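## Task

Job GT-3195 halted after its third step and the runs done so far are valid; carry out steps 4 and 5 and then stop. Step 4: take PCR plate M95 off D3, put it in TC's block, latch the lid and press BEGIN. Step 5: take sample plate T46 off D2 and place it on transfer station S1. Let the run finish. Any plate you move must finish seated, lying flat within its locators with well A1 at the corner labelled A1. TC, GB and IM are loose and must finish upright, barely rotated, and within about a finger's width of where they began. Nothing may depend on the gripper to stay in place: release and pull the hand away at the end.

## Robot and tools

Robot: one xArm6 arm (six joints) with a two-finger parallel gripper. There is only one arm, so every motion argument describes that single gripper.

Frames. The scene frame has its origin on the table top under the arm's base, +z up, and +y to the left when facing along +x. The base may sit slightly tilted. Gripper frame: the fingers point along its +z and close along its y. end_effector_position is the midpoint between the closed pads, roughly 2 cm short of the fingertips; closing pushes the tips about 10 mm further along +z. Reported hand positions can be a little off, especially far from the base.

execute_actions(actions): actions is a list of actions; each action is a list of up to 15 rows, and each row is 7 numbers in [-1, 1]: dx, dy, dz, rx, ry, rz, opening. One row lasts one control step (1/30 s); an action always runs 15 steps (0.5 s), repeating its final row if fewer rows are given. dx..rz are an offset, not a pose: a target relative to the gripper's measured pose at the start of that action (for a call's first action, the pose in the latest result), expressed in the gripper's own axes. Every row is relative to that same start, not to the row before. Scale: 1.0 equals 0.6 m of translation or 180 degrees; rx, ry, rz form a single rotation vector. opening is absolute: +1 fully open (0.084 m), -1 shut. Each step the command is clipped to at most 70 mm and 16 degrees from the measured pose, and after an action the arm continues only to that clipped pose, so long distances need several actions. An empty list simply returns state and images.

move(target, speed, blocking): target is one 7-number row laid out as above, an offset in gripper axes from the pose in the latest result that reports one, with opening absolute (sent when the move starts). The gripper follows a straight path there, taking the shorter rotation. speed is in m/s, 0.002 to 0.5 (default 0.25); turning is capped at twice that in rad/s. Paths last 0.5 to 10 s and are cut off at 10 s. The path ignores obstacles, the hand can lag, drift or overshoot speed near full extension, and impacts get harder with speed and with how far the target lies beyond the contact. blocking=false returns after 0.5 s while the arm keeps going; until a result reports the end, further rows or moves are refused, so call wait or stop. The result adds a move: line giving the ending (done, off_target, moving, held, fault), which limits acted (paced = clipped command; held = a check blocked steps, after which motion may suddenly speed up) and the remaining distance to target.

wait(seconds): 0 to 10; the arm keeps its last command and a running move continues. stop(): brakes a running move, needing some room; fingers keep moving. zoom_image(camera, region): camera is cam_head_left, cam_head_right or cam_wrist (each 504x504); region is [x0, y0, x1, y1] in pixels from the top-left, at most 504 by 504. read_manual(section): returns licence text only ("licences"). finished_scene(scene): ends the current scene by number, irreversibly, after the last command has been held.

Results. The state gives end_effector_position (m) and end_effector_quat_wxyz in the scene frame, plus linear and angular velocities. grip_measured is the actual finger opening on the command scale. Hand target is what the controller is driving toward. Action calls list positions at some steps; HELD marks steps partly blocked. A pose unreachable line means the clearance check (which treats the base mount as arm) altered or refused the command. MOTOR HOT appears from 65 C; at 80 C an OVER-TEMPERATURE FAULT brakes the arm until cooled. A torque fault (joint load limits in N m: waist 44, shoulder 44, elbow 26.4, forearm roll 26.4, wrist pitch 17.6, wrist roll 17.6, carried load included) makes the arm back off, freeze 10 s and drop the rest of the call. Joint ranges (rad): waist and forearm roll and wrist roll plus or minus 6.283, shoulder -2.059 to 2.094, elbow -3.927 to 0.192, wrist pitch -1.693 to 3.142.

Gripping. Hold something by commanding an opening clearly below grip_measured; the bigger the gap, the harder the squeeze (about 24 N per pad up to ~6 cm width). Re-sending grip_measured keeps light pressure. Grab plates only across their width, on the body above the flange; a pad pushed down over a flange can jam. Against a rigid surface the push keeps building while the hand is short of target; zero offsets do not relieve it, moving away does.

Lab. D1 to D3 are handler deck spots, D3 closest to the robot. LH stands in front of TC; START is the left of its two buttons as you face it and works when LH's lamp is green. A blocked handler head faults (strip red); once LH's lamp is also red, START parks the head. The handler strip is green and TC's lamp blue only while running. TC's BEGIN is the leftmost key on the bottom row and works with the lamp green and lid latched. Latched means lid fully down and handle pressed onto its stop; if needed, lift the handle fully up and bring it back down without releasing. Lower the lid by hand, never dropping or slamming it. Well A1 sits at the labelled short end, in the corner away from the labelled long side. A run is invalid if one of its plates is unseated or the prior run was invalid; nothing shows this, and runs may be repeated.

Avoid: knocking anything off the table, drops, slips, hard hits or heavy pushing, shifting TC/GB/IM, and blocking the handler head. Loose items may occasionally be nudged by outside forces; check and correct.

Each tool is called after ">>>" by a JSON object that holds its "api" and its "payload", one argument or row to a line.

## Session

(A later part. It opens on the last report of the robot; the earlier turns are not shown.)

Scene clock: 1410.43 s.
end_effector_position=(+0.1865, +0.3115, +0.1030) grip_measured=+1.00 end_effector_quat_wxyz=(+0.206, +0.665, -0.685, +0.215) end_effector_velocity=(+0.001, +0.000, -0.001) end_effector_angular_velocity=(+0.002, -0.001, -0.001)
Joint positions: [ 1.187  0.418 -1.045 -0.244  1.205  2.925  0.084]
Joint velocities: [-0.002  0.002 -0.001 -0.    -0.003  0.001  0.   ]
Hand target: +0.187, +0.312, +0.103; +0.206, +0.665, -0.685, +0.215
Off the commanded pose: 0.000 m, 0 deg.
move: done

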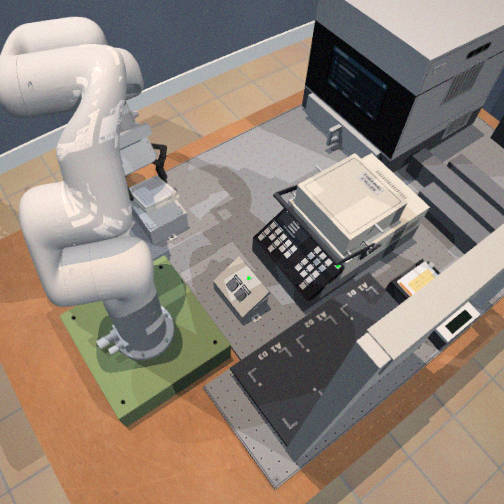

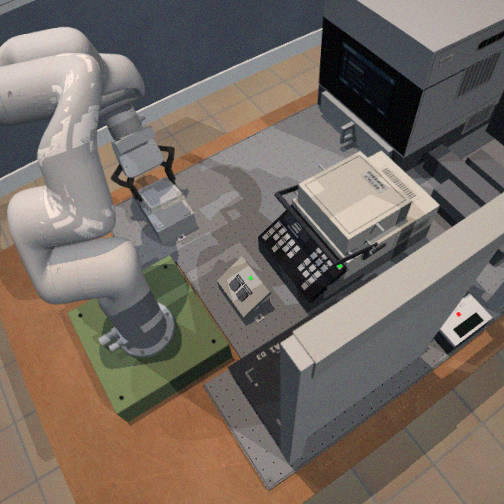

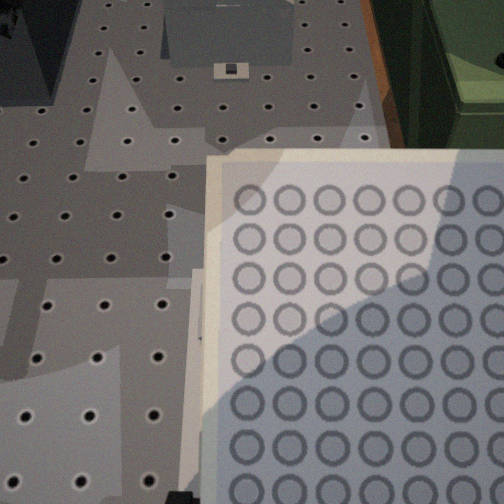

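>>> {"api": "move", "payload": {
  "target": [-0.0039,0,0.0054,0,0,0,1],
  "speed": 0.004
}}

>>> {"api": "move", "payload": {
  "target": [-0.0039,0,0.0054,0,0,0,1],
  "speed": 0.004
}}

Scene clock: 1414.30 s.
end_effector_position=(+0.1866, +0.3115, +0.0990) grip_measured=+1.00 end_effector_quat_wxyz=(+0.206, +0.665, -0.685, +0.215) end_effector_velocity=(+0.001, +0.000, +0.000) end_effector_angular_velocity=(+0.001, -0.001, -0.002)
Joint positions: [ 1.186  0.428 -1.046 -0.245  1.196  2.927  0.084]
Joint velocities: [-0.002 -0.001  0.    -0.    -0.001  0.     0.   ]
Hand target: +0.187, +0.312, +0.099; +0.206, +0.665, -0.685, +0.215
Off the commanded pose: 0.000 m, 0 deg.
move: done

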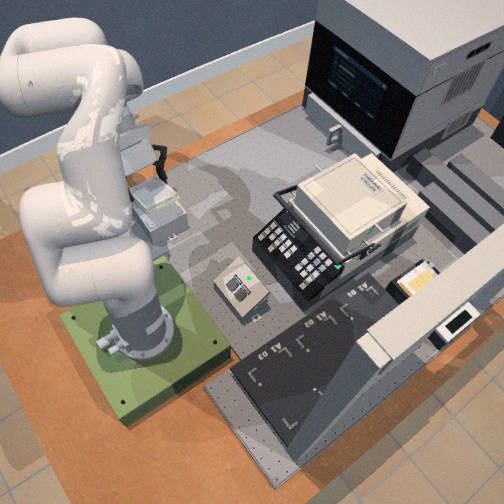

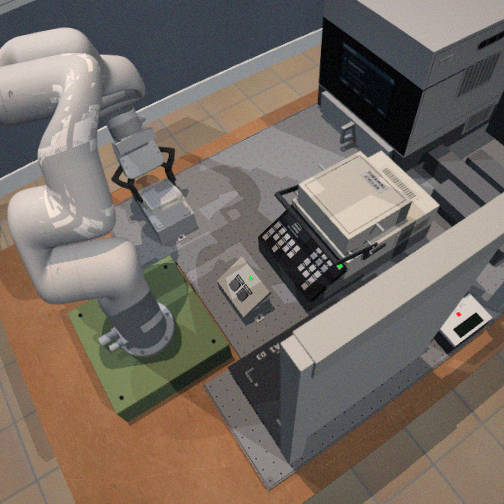

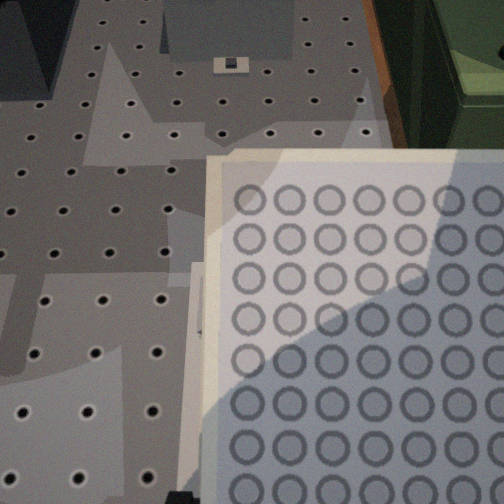

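Scene clock: 1415.53 s.
end_effector_position=(+0.1867, +0.3117, +0.0951) grip_measured=+1.00 end_effector_quat_wxyz=(+0.206, +0.665, -0.685, +0.215) end_effector_velocity=(-0.000, -0.001, -0.001) end_effector_angular_velocity=(-0.002, +0.001, -0.001)
Joint positions: [ 1.186  0.437 -1.046 -0.247  1.187  2.929  0.084]
Joint velocities: [-0.001  0.002  0.002 -0.    -0.001  0.001  0.   ]
Hand target: +0.187, +0.312, +0.095; +0.206, +0.665, -0.685, +0.215
Off the commanded pose: 0.000 m, 0 deg.
move: done

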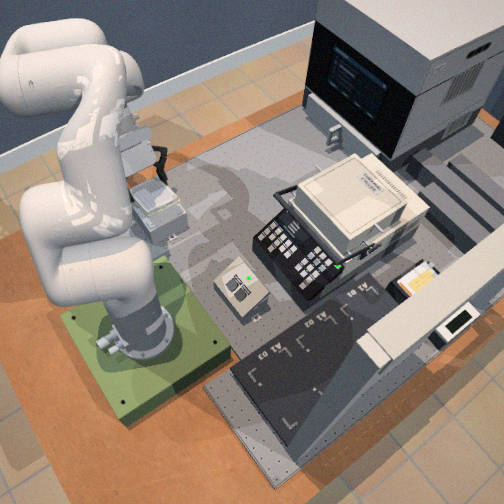

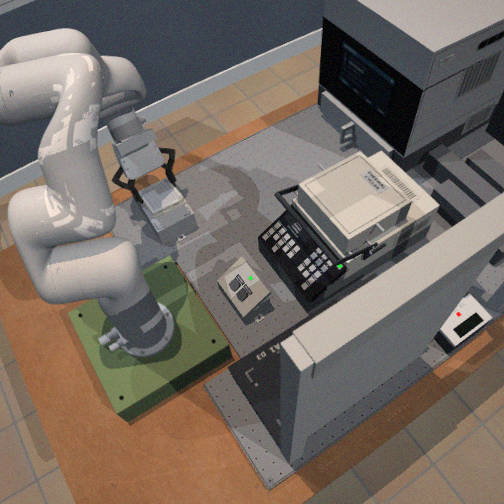

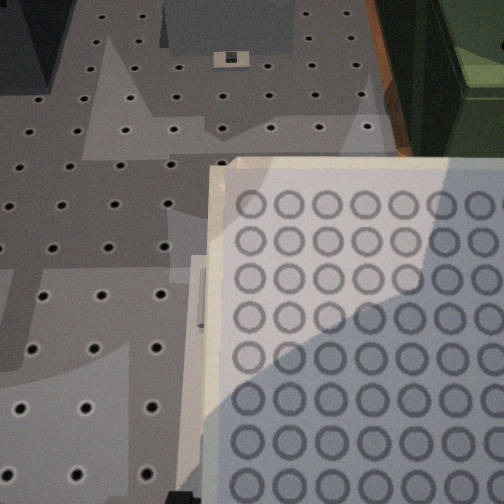

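Contact between .099 and .095. Now push along tool −x.

>>> {"api": "move", "payload": {
  "target": [-0.025,0,0,0,0,0,1],
  "speed": 0.004
}}

>>> {"api": "zoom_image", "payload": {
  "camera": "cam_head_right",
  "region": [90,110,250,270]
}}

Scene clock: 1422.17 s.
end_effector_position=(+0.1868, +0.3211, +0.0881) grip_measured=+1.00 end_effector_quat_wxyz=(+0.211, +0.664, -0.683, +0.218) end_effector_velocity=(-0.001, +0.000, -0.000) end_effector_angular_velocity=(-0.003, +0.001, +0.000)
Joint positions: [ 1.194  0.486 -1.097 -0.242  1.202  2.934  0.084]
Joint velocities: [ 0.002  0.002 -0.003  0.001  0.003  0.001  0.   ]
Hand target: +0.187, +0.324, +0.087; +0.206, +0.665, -0.685, +0.215
Off the commanded pose: 0.003 m, 1 deg.
move: done

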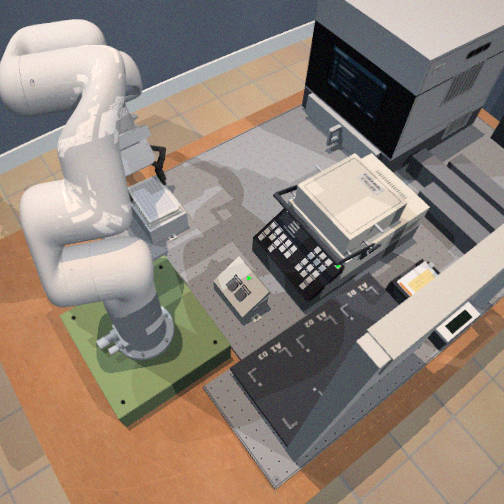

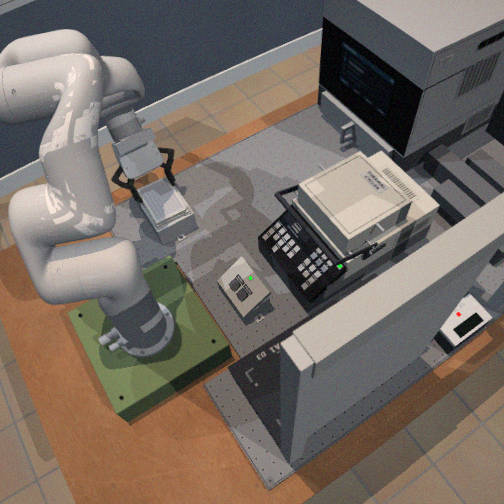

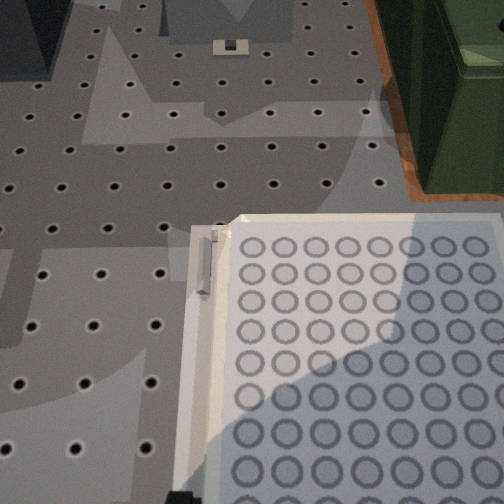

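Region (90, 110, 250, 270) of cam_head_right's 504x504 image, scaled by 3.150, with more detail than that image has.

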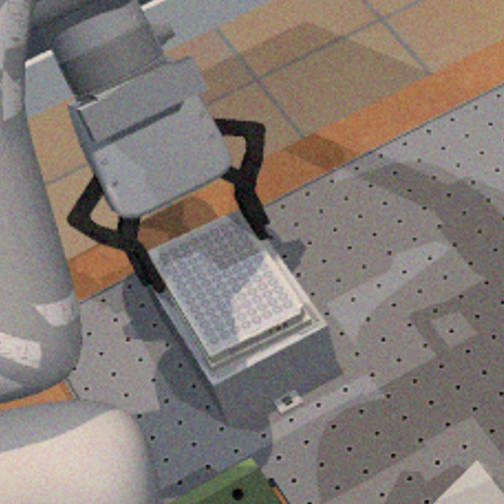

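>>> {"api": "move", "payload": {
  "target": [0,0,-0.04,0,0,0,1],
  "speed": 0.01
}}

>>> {"api": "zoom_image", "payload": {
  "camera": "cam_head_right",
  "region": [90,110,250,270]
}}

Scene clock: 1428.13 s.
end_effector_position=(+0.1868, +0.3350, +0.1076) grip_measured=+1.00 end_effector_quat_wxyz=(+0.211, +0.664, -0.683, +0.218) end_effector_velocity=(-0.001, -0.001, -0.001) end_effector_angular_velocity=(-0.004, +0.002, +0.000)
Joint positions: [ 1.207  0.476 -1.153 -0.228  1.268  2.926  0.084]
Joint velocities: [ 0.001  0.002  0.     0.     0.002 -0.     0.   ]
Hand target: +0.187, +0.335, +0.108; +0.211, +0.664, -0.683, +0.218
Off the commanded pose: 0.000 m, 0 deg.
move: done

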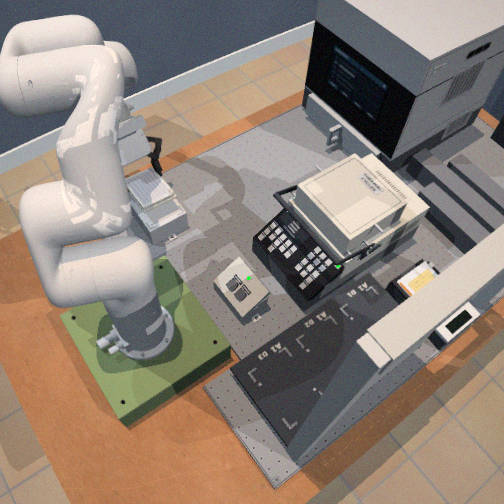

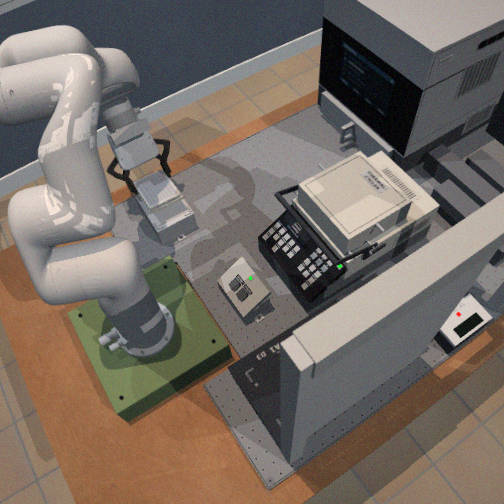

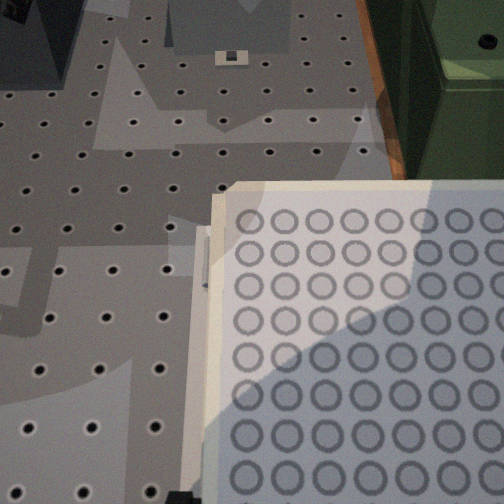

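Region (90, 110, 250, 270) of cam_head_right's 504x504 image, scaled by 3.150, with more detail than that image has.

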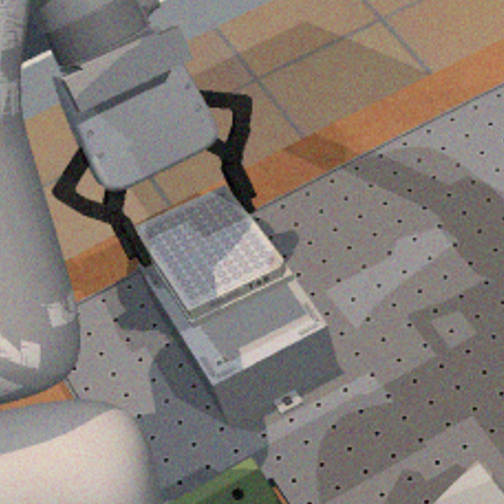

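>>> {"api": "move", "payload": {
  "target": [0.004,0,0.042,0,0,0,1],
  "speed": 0.01
}}

>>> {"api": "move", "payload": {
  "target": [-0.035,0,-0.022,0,0,0,1],
  "speed": 0.004
}}

>>> {"api": "zoom_image", "payload": {
  "camera": "cam_head_right",
  "region": [90,110,250,270]
}}

Scene clock: 1437.60 s.
end_effector_position=(+0.1868, +0.3183, +0.0887) grip_measured=+1.00 end_effector_quat_wxyz=(+0.211, +0.664, -0.683, +0.218) end_effector_velocity=(+0.000, +0.000, +0.000) end_effector_angular_velocity=(+0.002, -0.001, -0.001)
Joint positions: [ 1.192  0.478 -1.086 -0.243  1.199  2.933  0.084]
Joint velocities: [-0.001 -0.001  0.001  0.    -0.001  0.     0.   ]
Hand target: +0.187, +0.318, +0.088; +0.211, +0.664, -0.683, +0.218
Off the commanded pose: 0.000 m, 0 deg.
move: done

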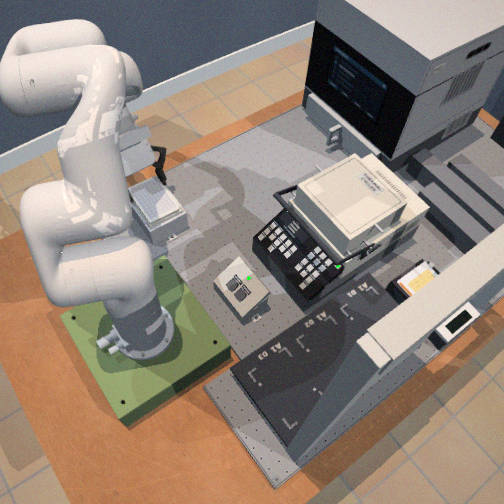

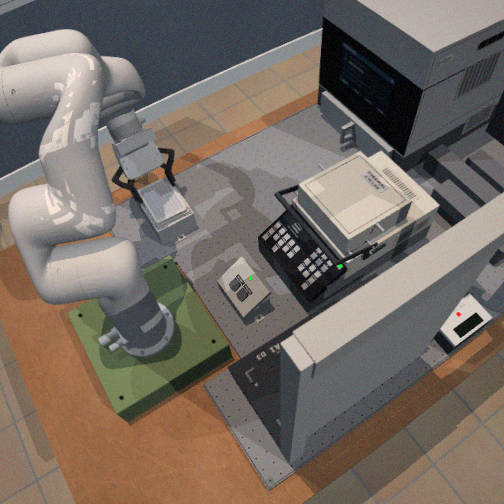

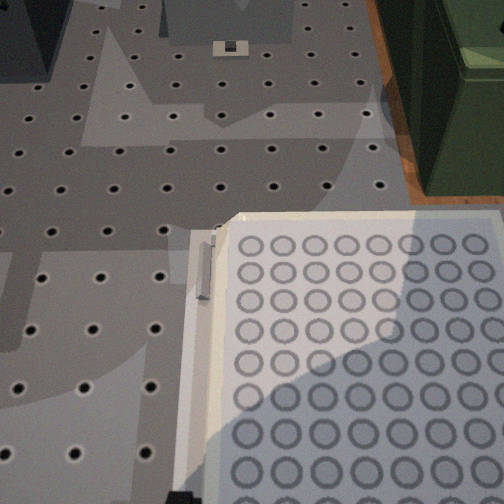

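Scene clock: 1444.03 s.
end_effector_position=(+0.1864, +0.3370, +0.0888) grip_measured=+1.00 end_effector_quat_wxyz=(+0.221, +0.661, -0.682, +0.224) end_effector_velocity=(-0.001, -0.001, -0.001) end_effector_angular_velocity=(-0.005, +0.002, +0.001)
Joint positions: [ 1.21   0.542 -1.188 -0.229  1.262  2.935  0.084]
Joint velocities: [ 0.001  0.003 -0.001  0.001  0.003 -0.001  0.   ]
Hand target: +0.187, +0.343, +0.087; +0.211, +0.664, -0.683, +0.218
Off the commanded pose: 0.006 m, 1 deg.
move: off_target

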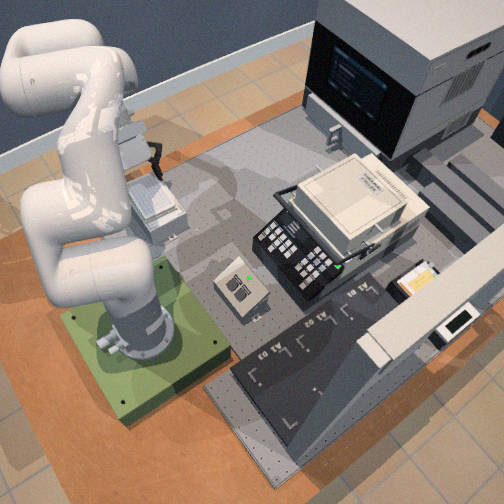

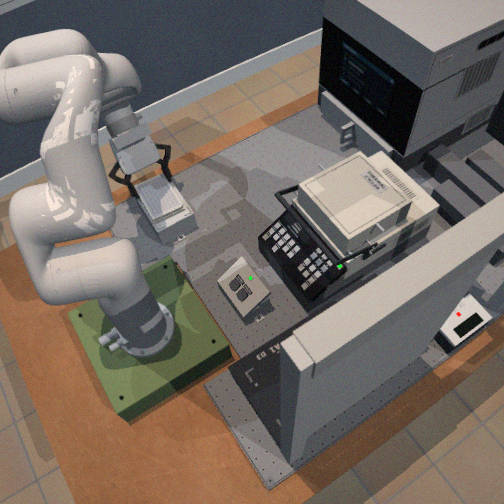

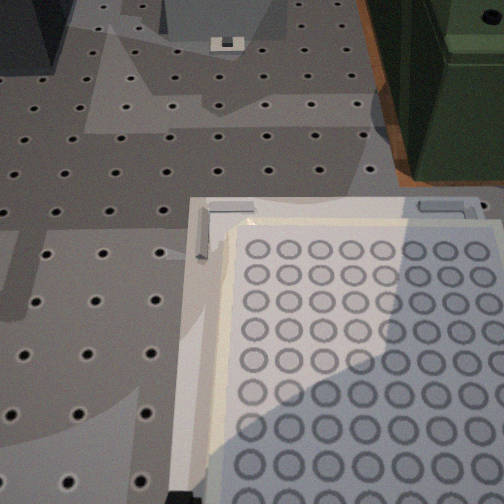

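Region (90, 110, 250, 270) of cam_head_right's 504x504 image, scaled by 3.150, with more detail than that image has.

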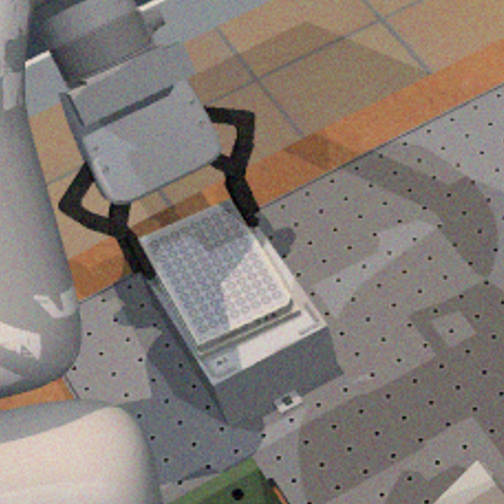

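>>> {"api": "move", "payload": {
  "target": [-0.014,0,-0.012,0,0,0,1],
  "speed": 0.004
}}

>>> {"api": "zoom_image", "payload": {
  "camera": "cam_head_right",
  "region": [90,110,250,270]
}}

Scene clock: 1455.17 s.
end_effector_position=(+0.1867, +0.3476, +0.0893) grip_measured=+1.00 end_effector_quat_wxyz=(+0.221, +0.661, -0.682, +0.224) end_effector_velocity=(-0.000, +0.002, -0.001) end_effector_angular_velocity=(+0.003, +0.001, +0.002)
Joint positions: [ 1.218  0.568 -1.235 -0.223  1.284  2.935  0.084]
Joint velocities: [ 0.002  0.004 -0.005  0.001 -0.002 -0.001  0.   ]
Hand target: +0.187, +0.348, +0.090; +0.221, +0.661, -0.682, +0.224
Off the commanded pose: 0.000 m, 0 deg.
move: done

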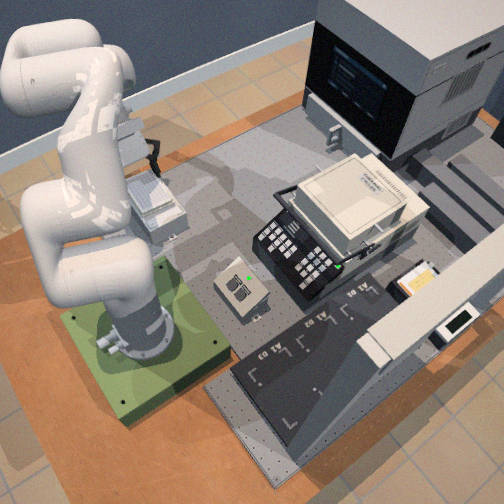

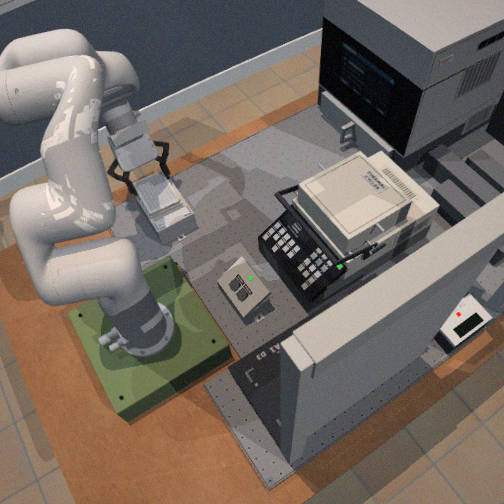

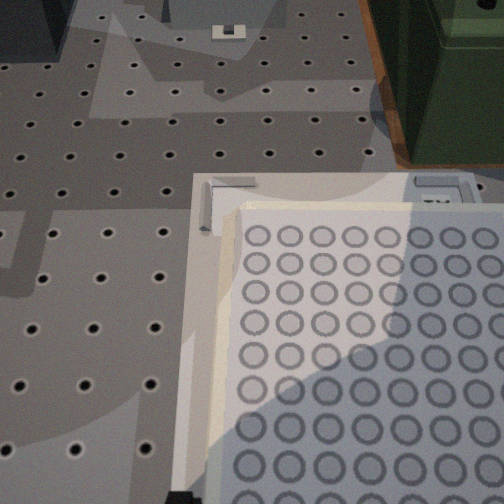

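Region (90, 110, 250, 270) of cam_head_right's 504x504 image, scaled by 3.150, with more detail than that image has.

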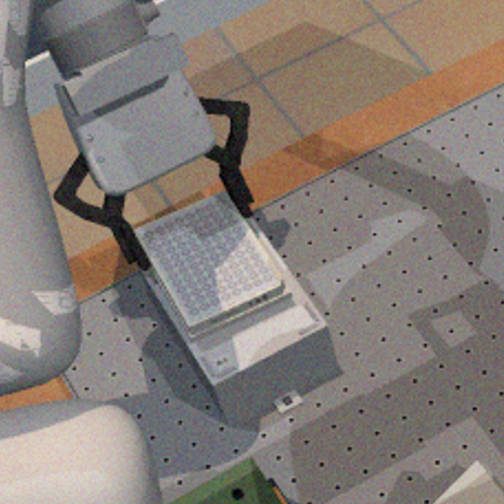

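>>> {"api": "move", "payload": {
  "target": [0.055,0,-0.045,0,0,0,1],
  "speed": 0.03
}}

>>> {"api": "move", "payload": {
  "target": [0,0,0,0,-0.2,0,1],
  "speed": 0.1
}}

>>> {"api": "zoom_image", "payload": {
  "camera": "cam_head_right",
  "region": [90,110,250,270]
}}

Scene clock: 1464.57 s.
end_effector_position=(+0.1859, +0.3373, +0.1306) grip_measured=+1.00 end_effector_quat_wxyz=(+0.221, +0.661, -0.682, +0.224) end_effector_velocity=(-0.000, -0.002, -0.000) end_effector_angular_velocity=(-0.003, +0.002, -0.000)
Joint positions: [ 1.215  0.455 -1.193 -0.221  1.353  2.917  0.084]
Joint velocities: [-0.001 -0.     0.003 -0.     0.001 -0.001  0.   ]
Hand target: +0.186, +0.337, +0.131; +0.221, +0.661, -0.682, +0.224
Off the commanded pose: 0.000 m, 0 deg.
move: done

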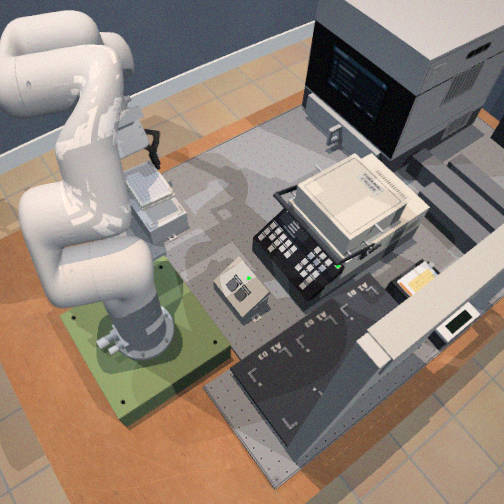

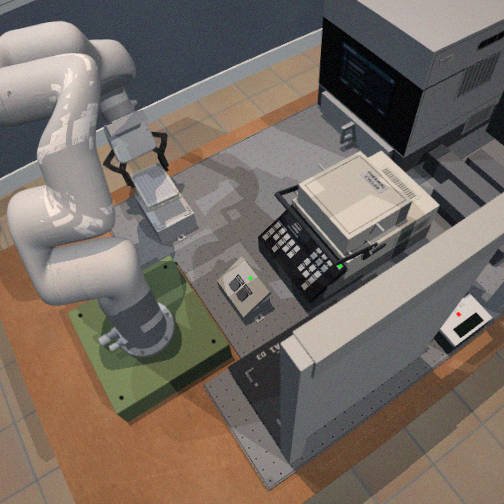

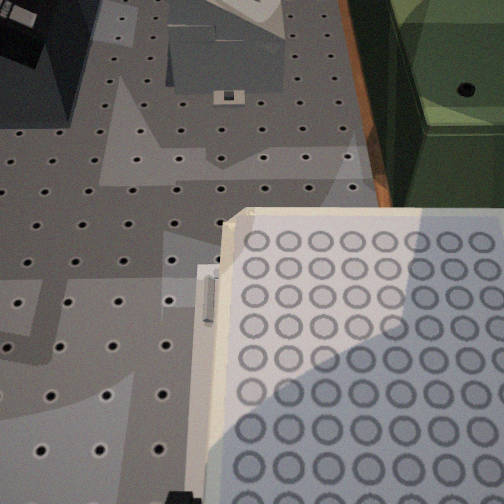

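Scene clock: 1468.03 s.
end_effector_position=(+0.1861, +0.3374, +0.1309) grip_measured=+1.00 end_effector_quat_wxyz=(-0.000, +0.697, -0.717, +0.009) end_effector_velocity=(+0.000, +0.002, +0.001) end_effector_angular_velocity=(+0.010, -0.001, +0.002)
Joint positions: [ 1.09   0.023 -0.597 -0.035  0.58   2.701  0.084]
Joint velocities: [-0.    -0.005  0.002  0.006 -0.007 -0.007  0.   ]
Hand target: +0.186, +0.337, +0.131; -0.000, +0.697, -0.717, +0.009
Off the commanded pose: 0.000 m, 0 deg.
move: done

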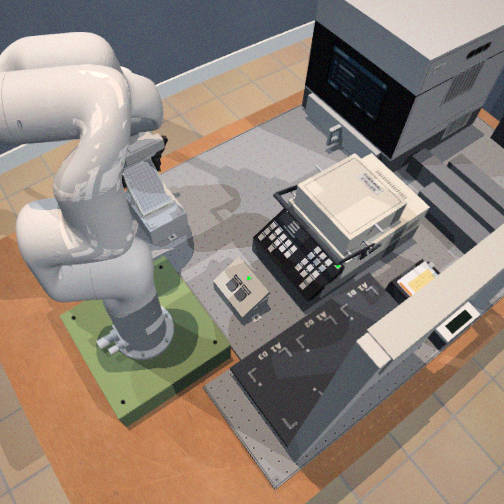

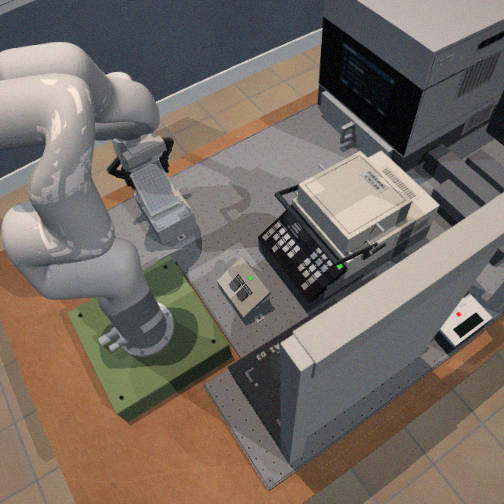

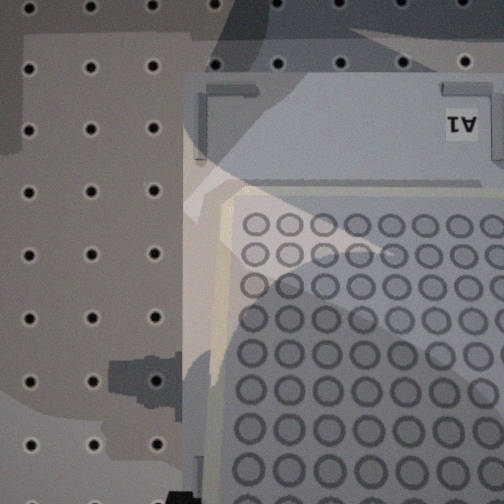

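Region (90, 110, 250, 270) of cam_head_right's 504x504 image, scaled by 3.150, with more detail than that image has.

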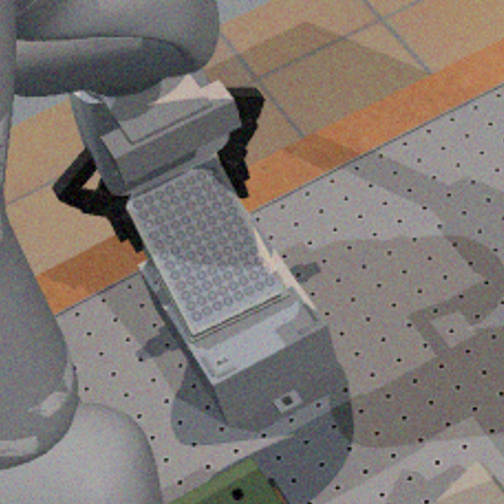

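>>> {"api": "move", "payload": {
  "target": [0.02,0,0.068,0,0,0,1],
  "speed": 0.012
}}

>>> {"api": "move", "payload": {
  "target": [0,0,-0.08,0,0,0,1],
  "speed": 0.04
}}

>>> {"api": "move", "payload": {
  "target": [0,0,0,0,0.2,0,1],
  "speed": 0.1
}}

>>> {"api": "zoom_image", "payload": {
  "camera": "cam_head_right",
  "region": [90,110,250,270]
}}

Scene clock: 1477.57 s.
end_effector_position=(+0.1863, +0.3245, +0.0901) grip_measured=+1.00 end_effector_quat_wxyz=(+0.000, +0.697, -0.717, +0.009) end_effector_velocity=(+0.002, +0.002, +0.001) end_effector_angular_velocity=(+0.006, -0.003, -0.001)
Joint positions: [ 1.071  0.119 -0.548 -0.046  0.436  2.694  0.084]
Joint velocities: [-0.001  0.    -0.003  0.    -0.003 -0.     0.   ]
Hand target: +0.186, +0.325, +0.090; -0.000, +0.697, -0.717, +0.009
Off the commanded pose: 0.000 m, 0 deg.
move: done

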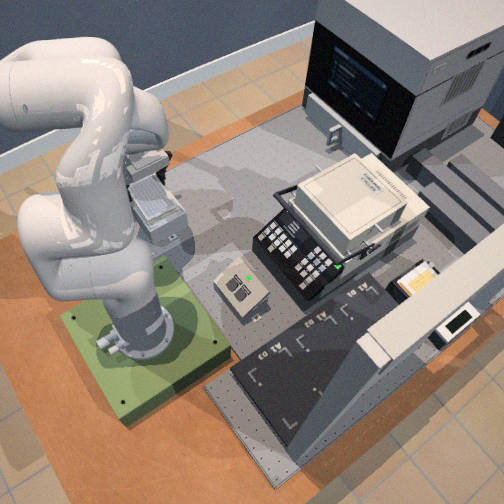

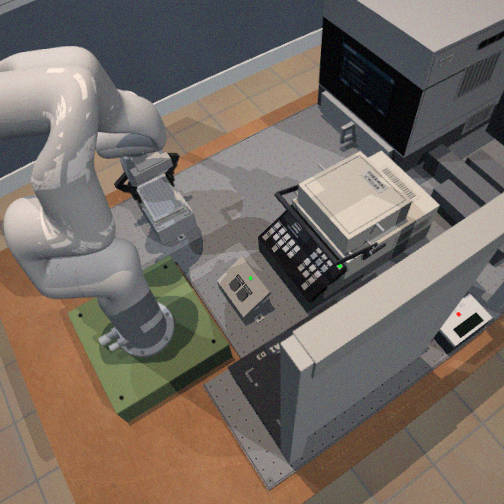

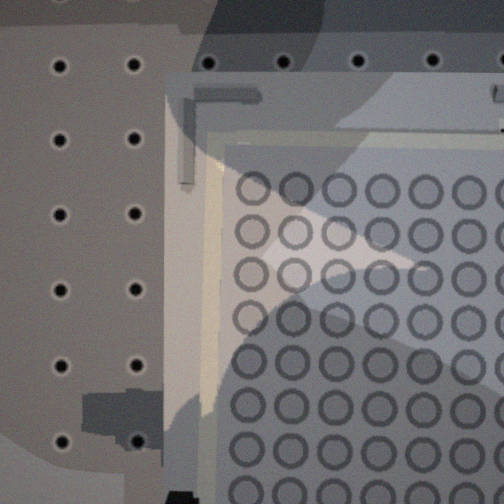

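Scene clock: 1479.07 s.
end_effector_position=(+0.1857, +0.3252, +0.1379) grip_measured=+1.00 end_effector_quat_wxyz=(+0.000, +0.697, -0.717, +0.009) end_effector_velocity=(-0.001, -0.001, -0.000) end_effector_angular_velocity=(-0.004, +0.002, +0.001)
Joint positions: [ 1.076 -0.03  -0.561 -0.034  0.598  2.686  0.084]
Joint velocities: [ 0.     0.    -0.     0.     0.005 -0.001  0.   ]
Hand target: +0.186, +0.325, +0.138; +0.000, +0.697, -0.717, +0.009
Off the commanded pose: 0.000 m, 0 deg.
move: done

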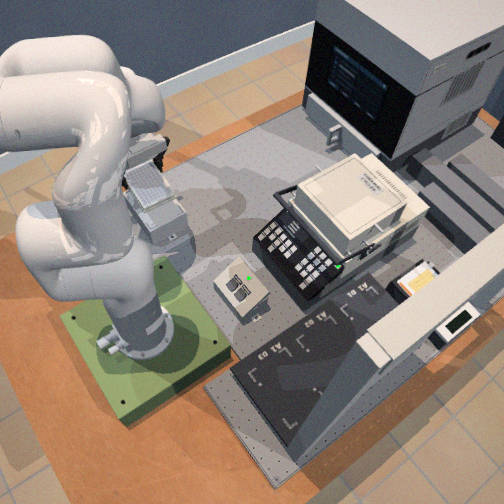

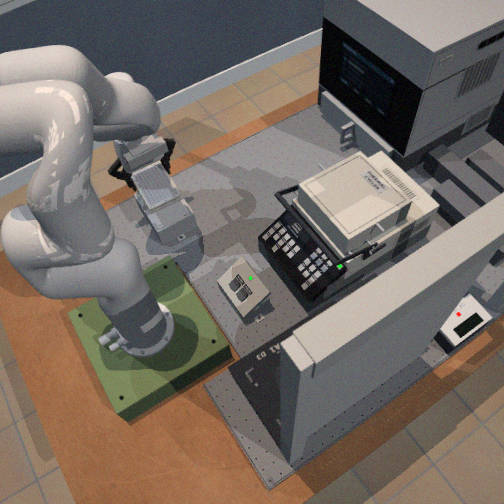

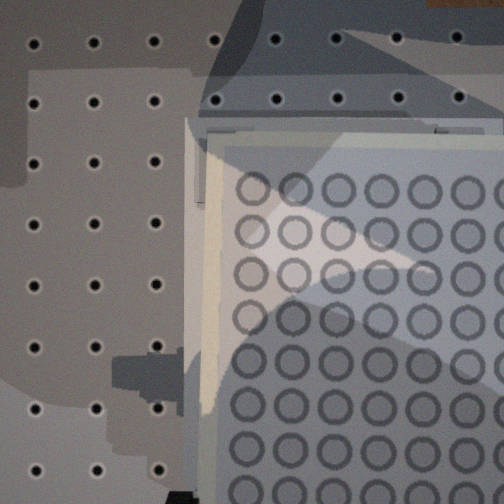

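Scene clock: 1482.53 s.
end_effector_position=(+0.1855, +0.3252, +0.1377) grip_measured=+1.00 end_effector_quat_wxyz=(+0.221, +0.661, -0.681, +0.225) end_effector_velocity=(+0.001, +0.000, +0.001) end_effector_angular_velocity=(-0.003, -0.001, -0.002)
Joint positions: [ 1.207  0.409 -1.145 -0.226  1.35   2.912  0.084]
Joint velocities: [-0.001  0.002 -0.006 -0.001  0.007  0.001  0.   ]
Hand target: +0.185, +0.325, +0.138; +0.222, +0.661, -0.681, +0.225
Off the commanded pose: 0.000 m, 0 deg.
move: done

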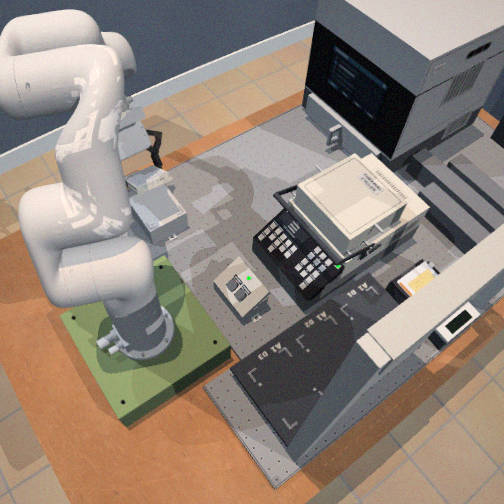

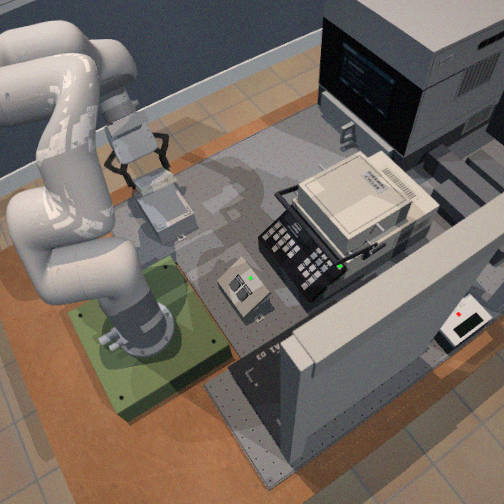

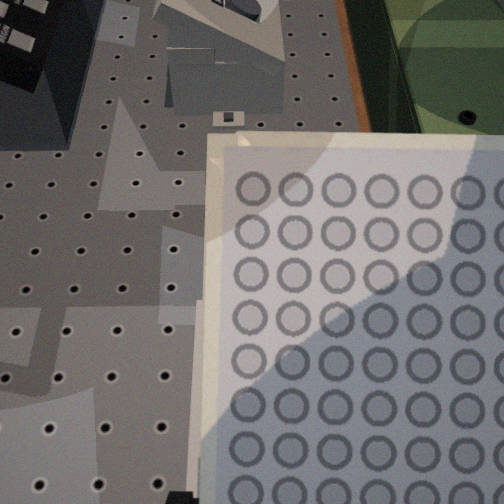

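Region (90, 110, 250, 270) of cam_head_right's 504x504 image, scaled by 3.150, with more detail than that image has.

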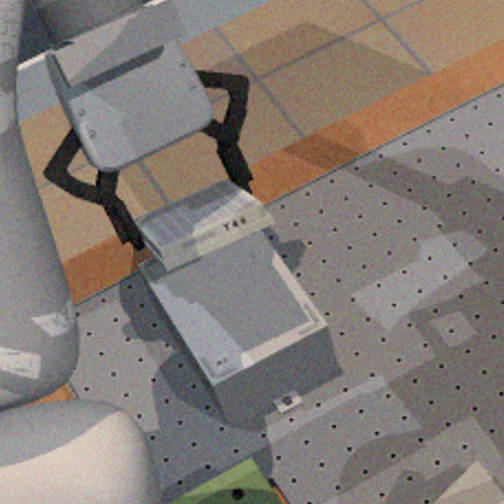

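>>> {"api": "move", "payload": {
  "target": [-0.023,0,0.055,0,0,0,1],
  "speed": 0.015
}}

>>> {"api": "move", "payload": {
  "target": [-0.004,0,0.0054,0,0,0,1],
  "speed": 0.004
}}

>>> {"api": "move", "payload": {
  "target": [-0.004,0,0.0054,0,0,0,1],
  "speed": 0.004
}}

Scene clock: 1492.13 s.
end_effector_position=(+0.1857, +0.3164, +0.1030) grip_measured=+1.00 end_effector_quat_wxyz=(+0.221, +0.661, -0.681, +0.225) end_effector_velocity=(-0.000, +0.000, -0.001) end_effector_angular_velocity=(+0.001, +0.000, +0.002)
Joint positions: [ 1.196  0.46  -1.103 -0.238  1.259  2.927  0.084]
Joint velocities: [ 0.001  0.002  0.    -0.    -0.004 -0.     0.   ]
Hand target: +0.186, +0.316, +0.103; +0.221, +0.661, -0.681, +0.225
Off the commanded pose: 0.000 m, 0 deg.
move: done

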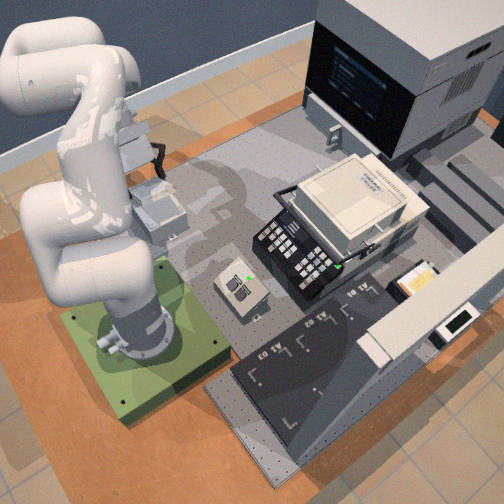

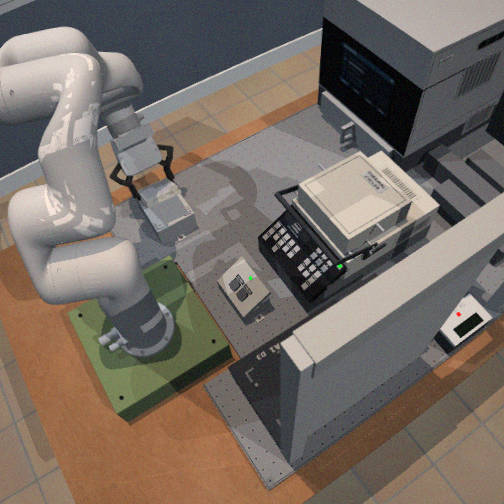

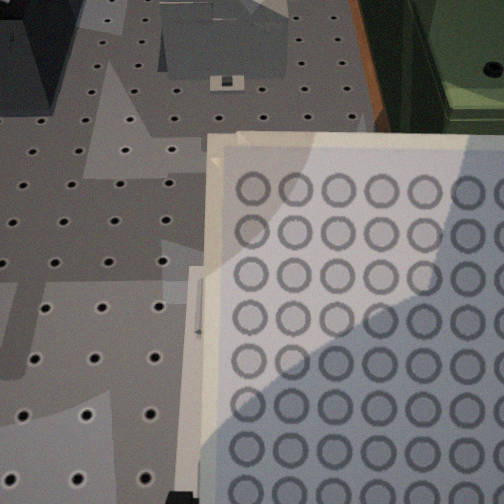

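Scene clock: 1493.37 s.
end_effector_position=(+0.1858, +0.3164, +0.0991) grip_measured=+1.00 end_effector_quat_wxyz=(+0.221, +0.661, -0.681, +0.225) end_effector_velocity=(-0.000, +0.000, +0.000) end_effector_angular_velocity=(+0.001, +0.000, +0.001)
Joint positions: [ 1.195  0.469 -1.103 -0.239  1.25   2.929  0.084]
Joint velocities: [ 0.    -0.001  0.001  0.    -0.    -0.     0.   ]
Hand target: +0.186, +0.316, +0.099; +0.221, +0.661, -0.681, +0.225
Off the commanded pose: 0.000 m, 0 deg.
move: done

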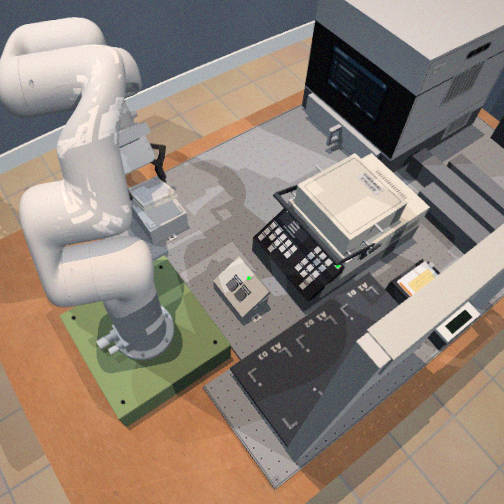

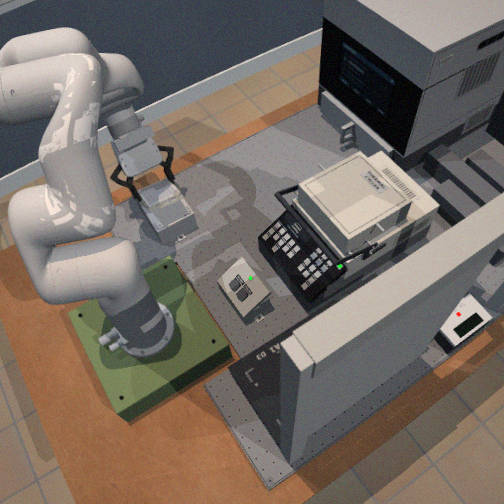

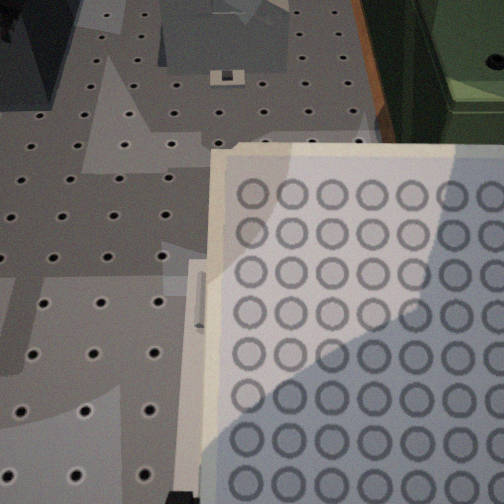

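Scene clock: 1494.60 s.
end_effector_position=(+0.1858, +0.3164, +0.0950) grip_measured=+1.00 end_effector_quat_wxyz=(+0.221, +0.661, -0.681, +0.225) end_effector_velocity=(-0.000, -0.000, -0.000) end_effector_angular_velocity=(-0.001, +0.001, +0.001)
Joint positions: [ 1.195  0.479 -1.103 -0.24   1.241  2.931  0.084]
Joint velocities: [ 0.     0.001  0.     0.    -0.    -0.001  0.   ]
Hand target: +0.186, +0.316, +0.095; +0.221, +0.660, -0.681, +0.225
Off the commanded pose: 0.000 m, 0 deg.
move: done

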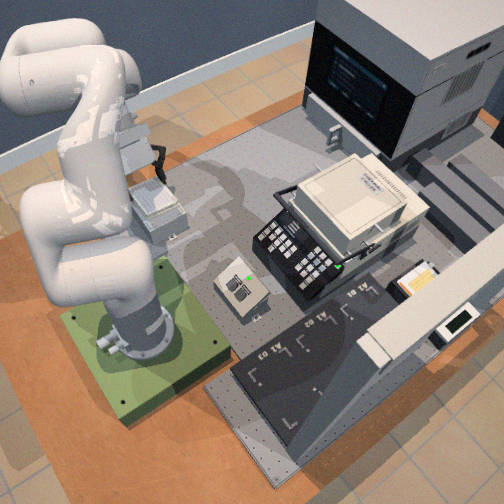

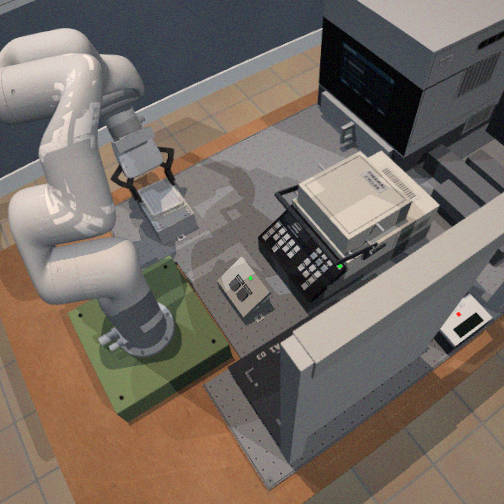

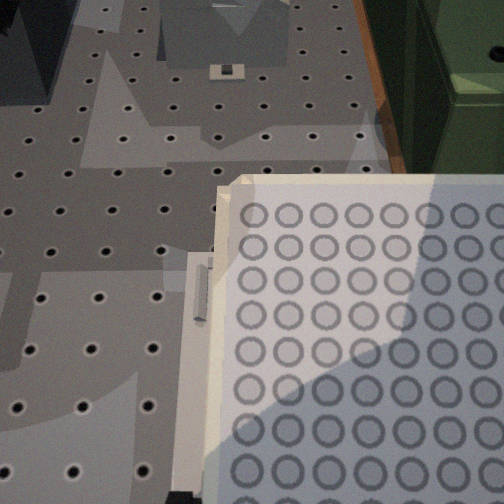

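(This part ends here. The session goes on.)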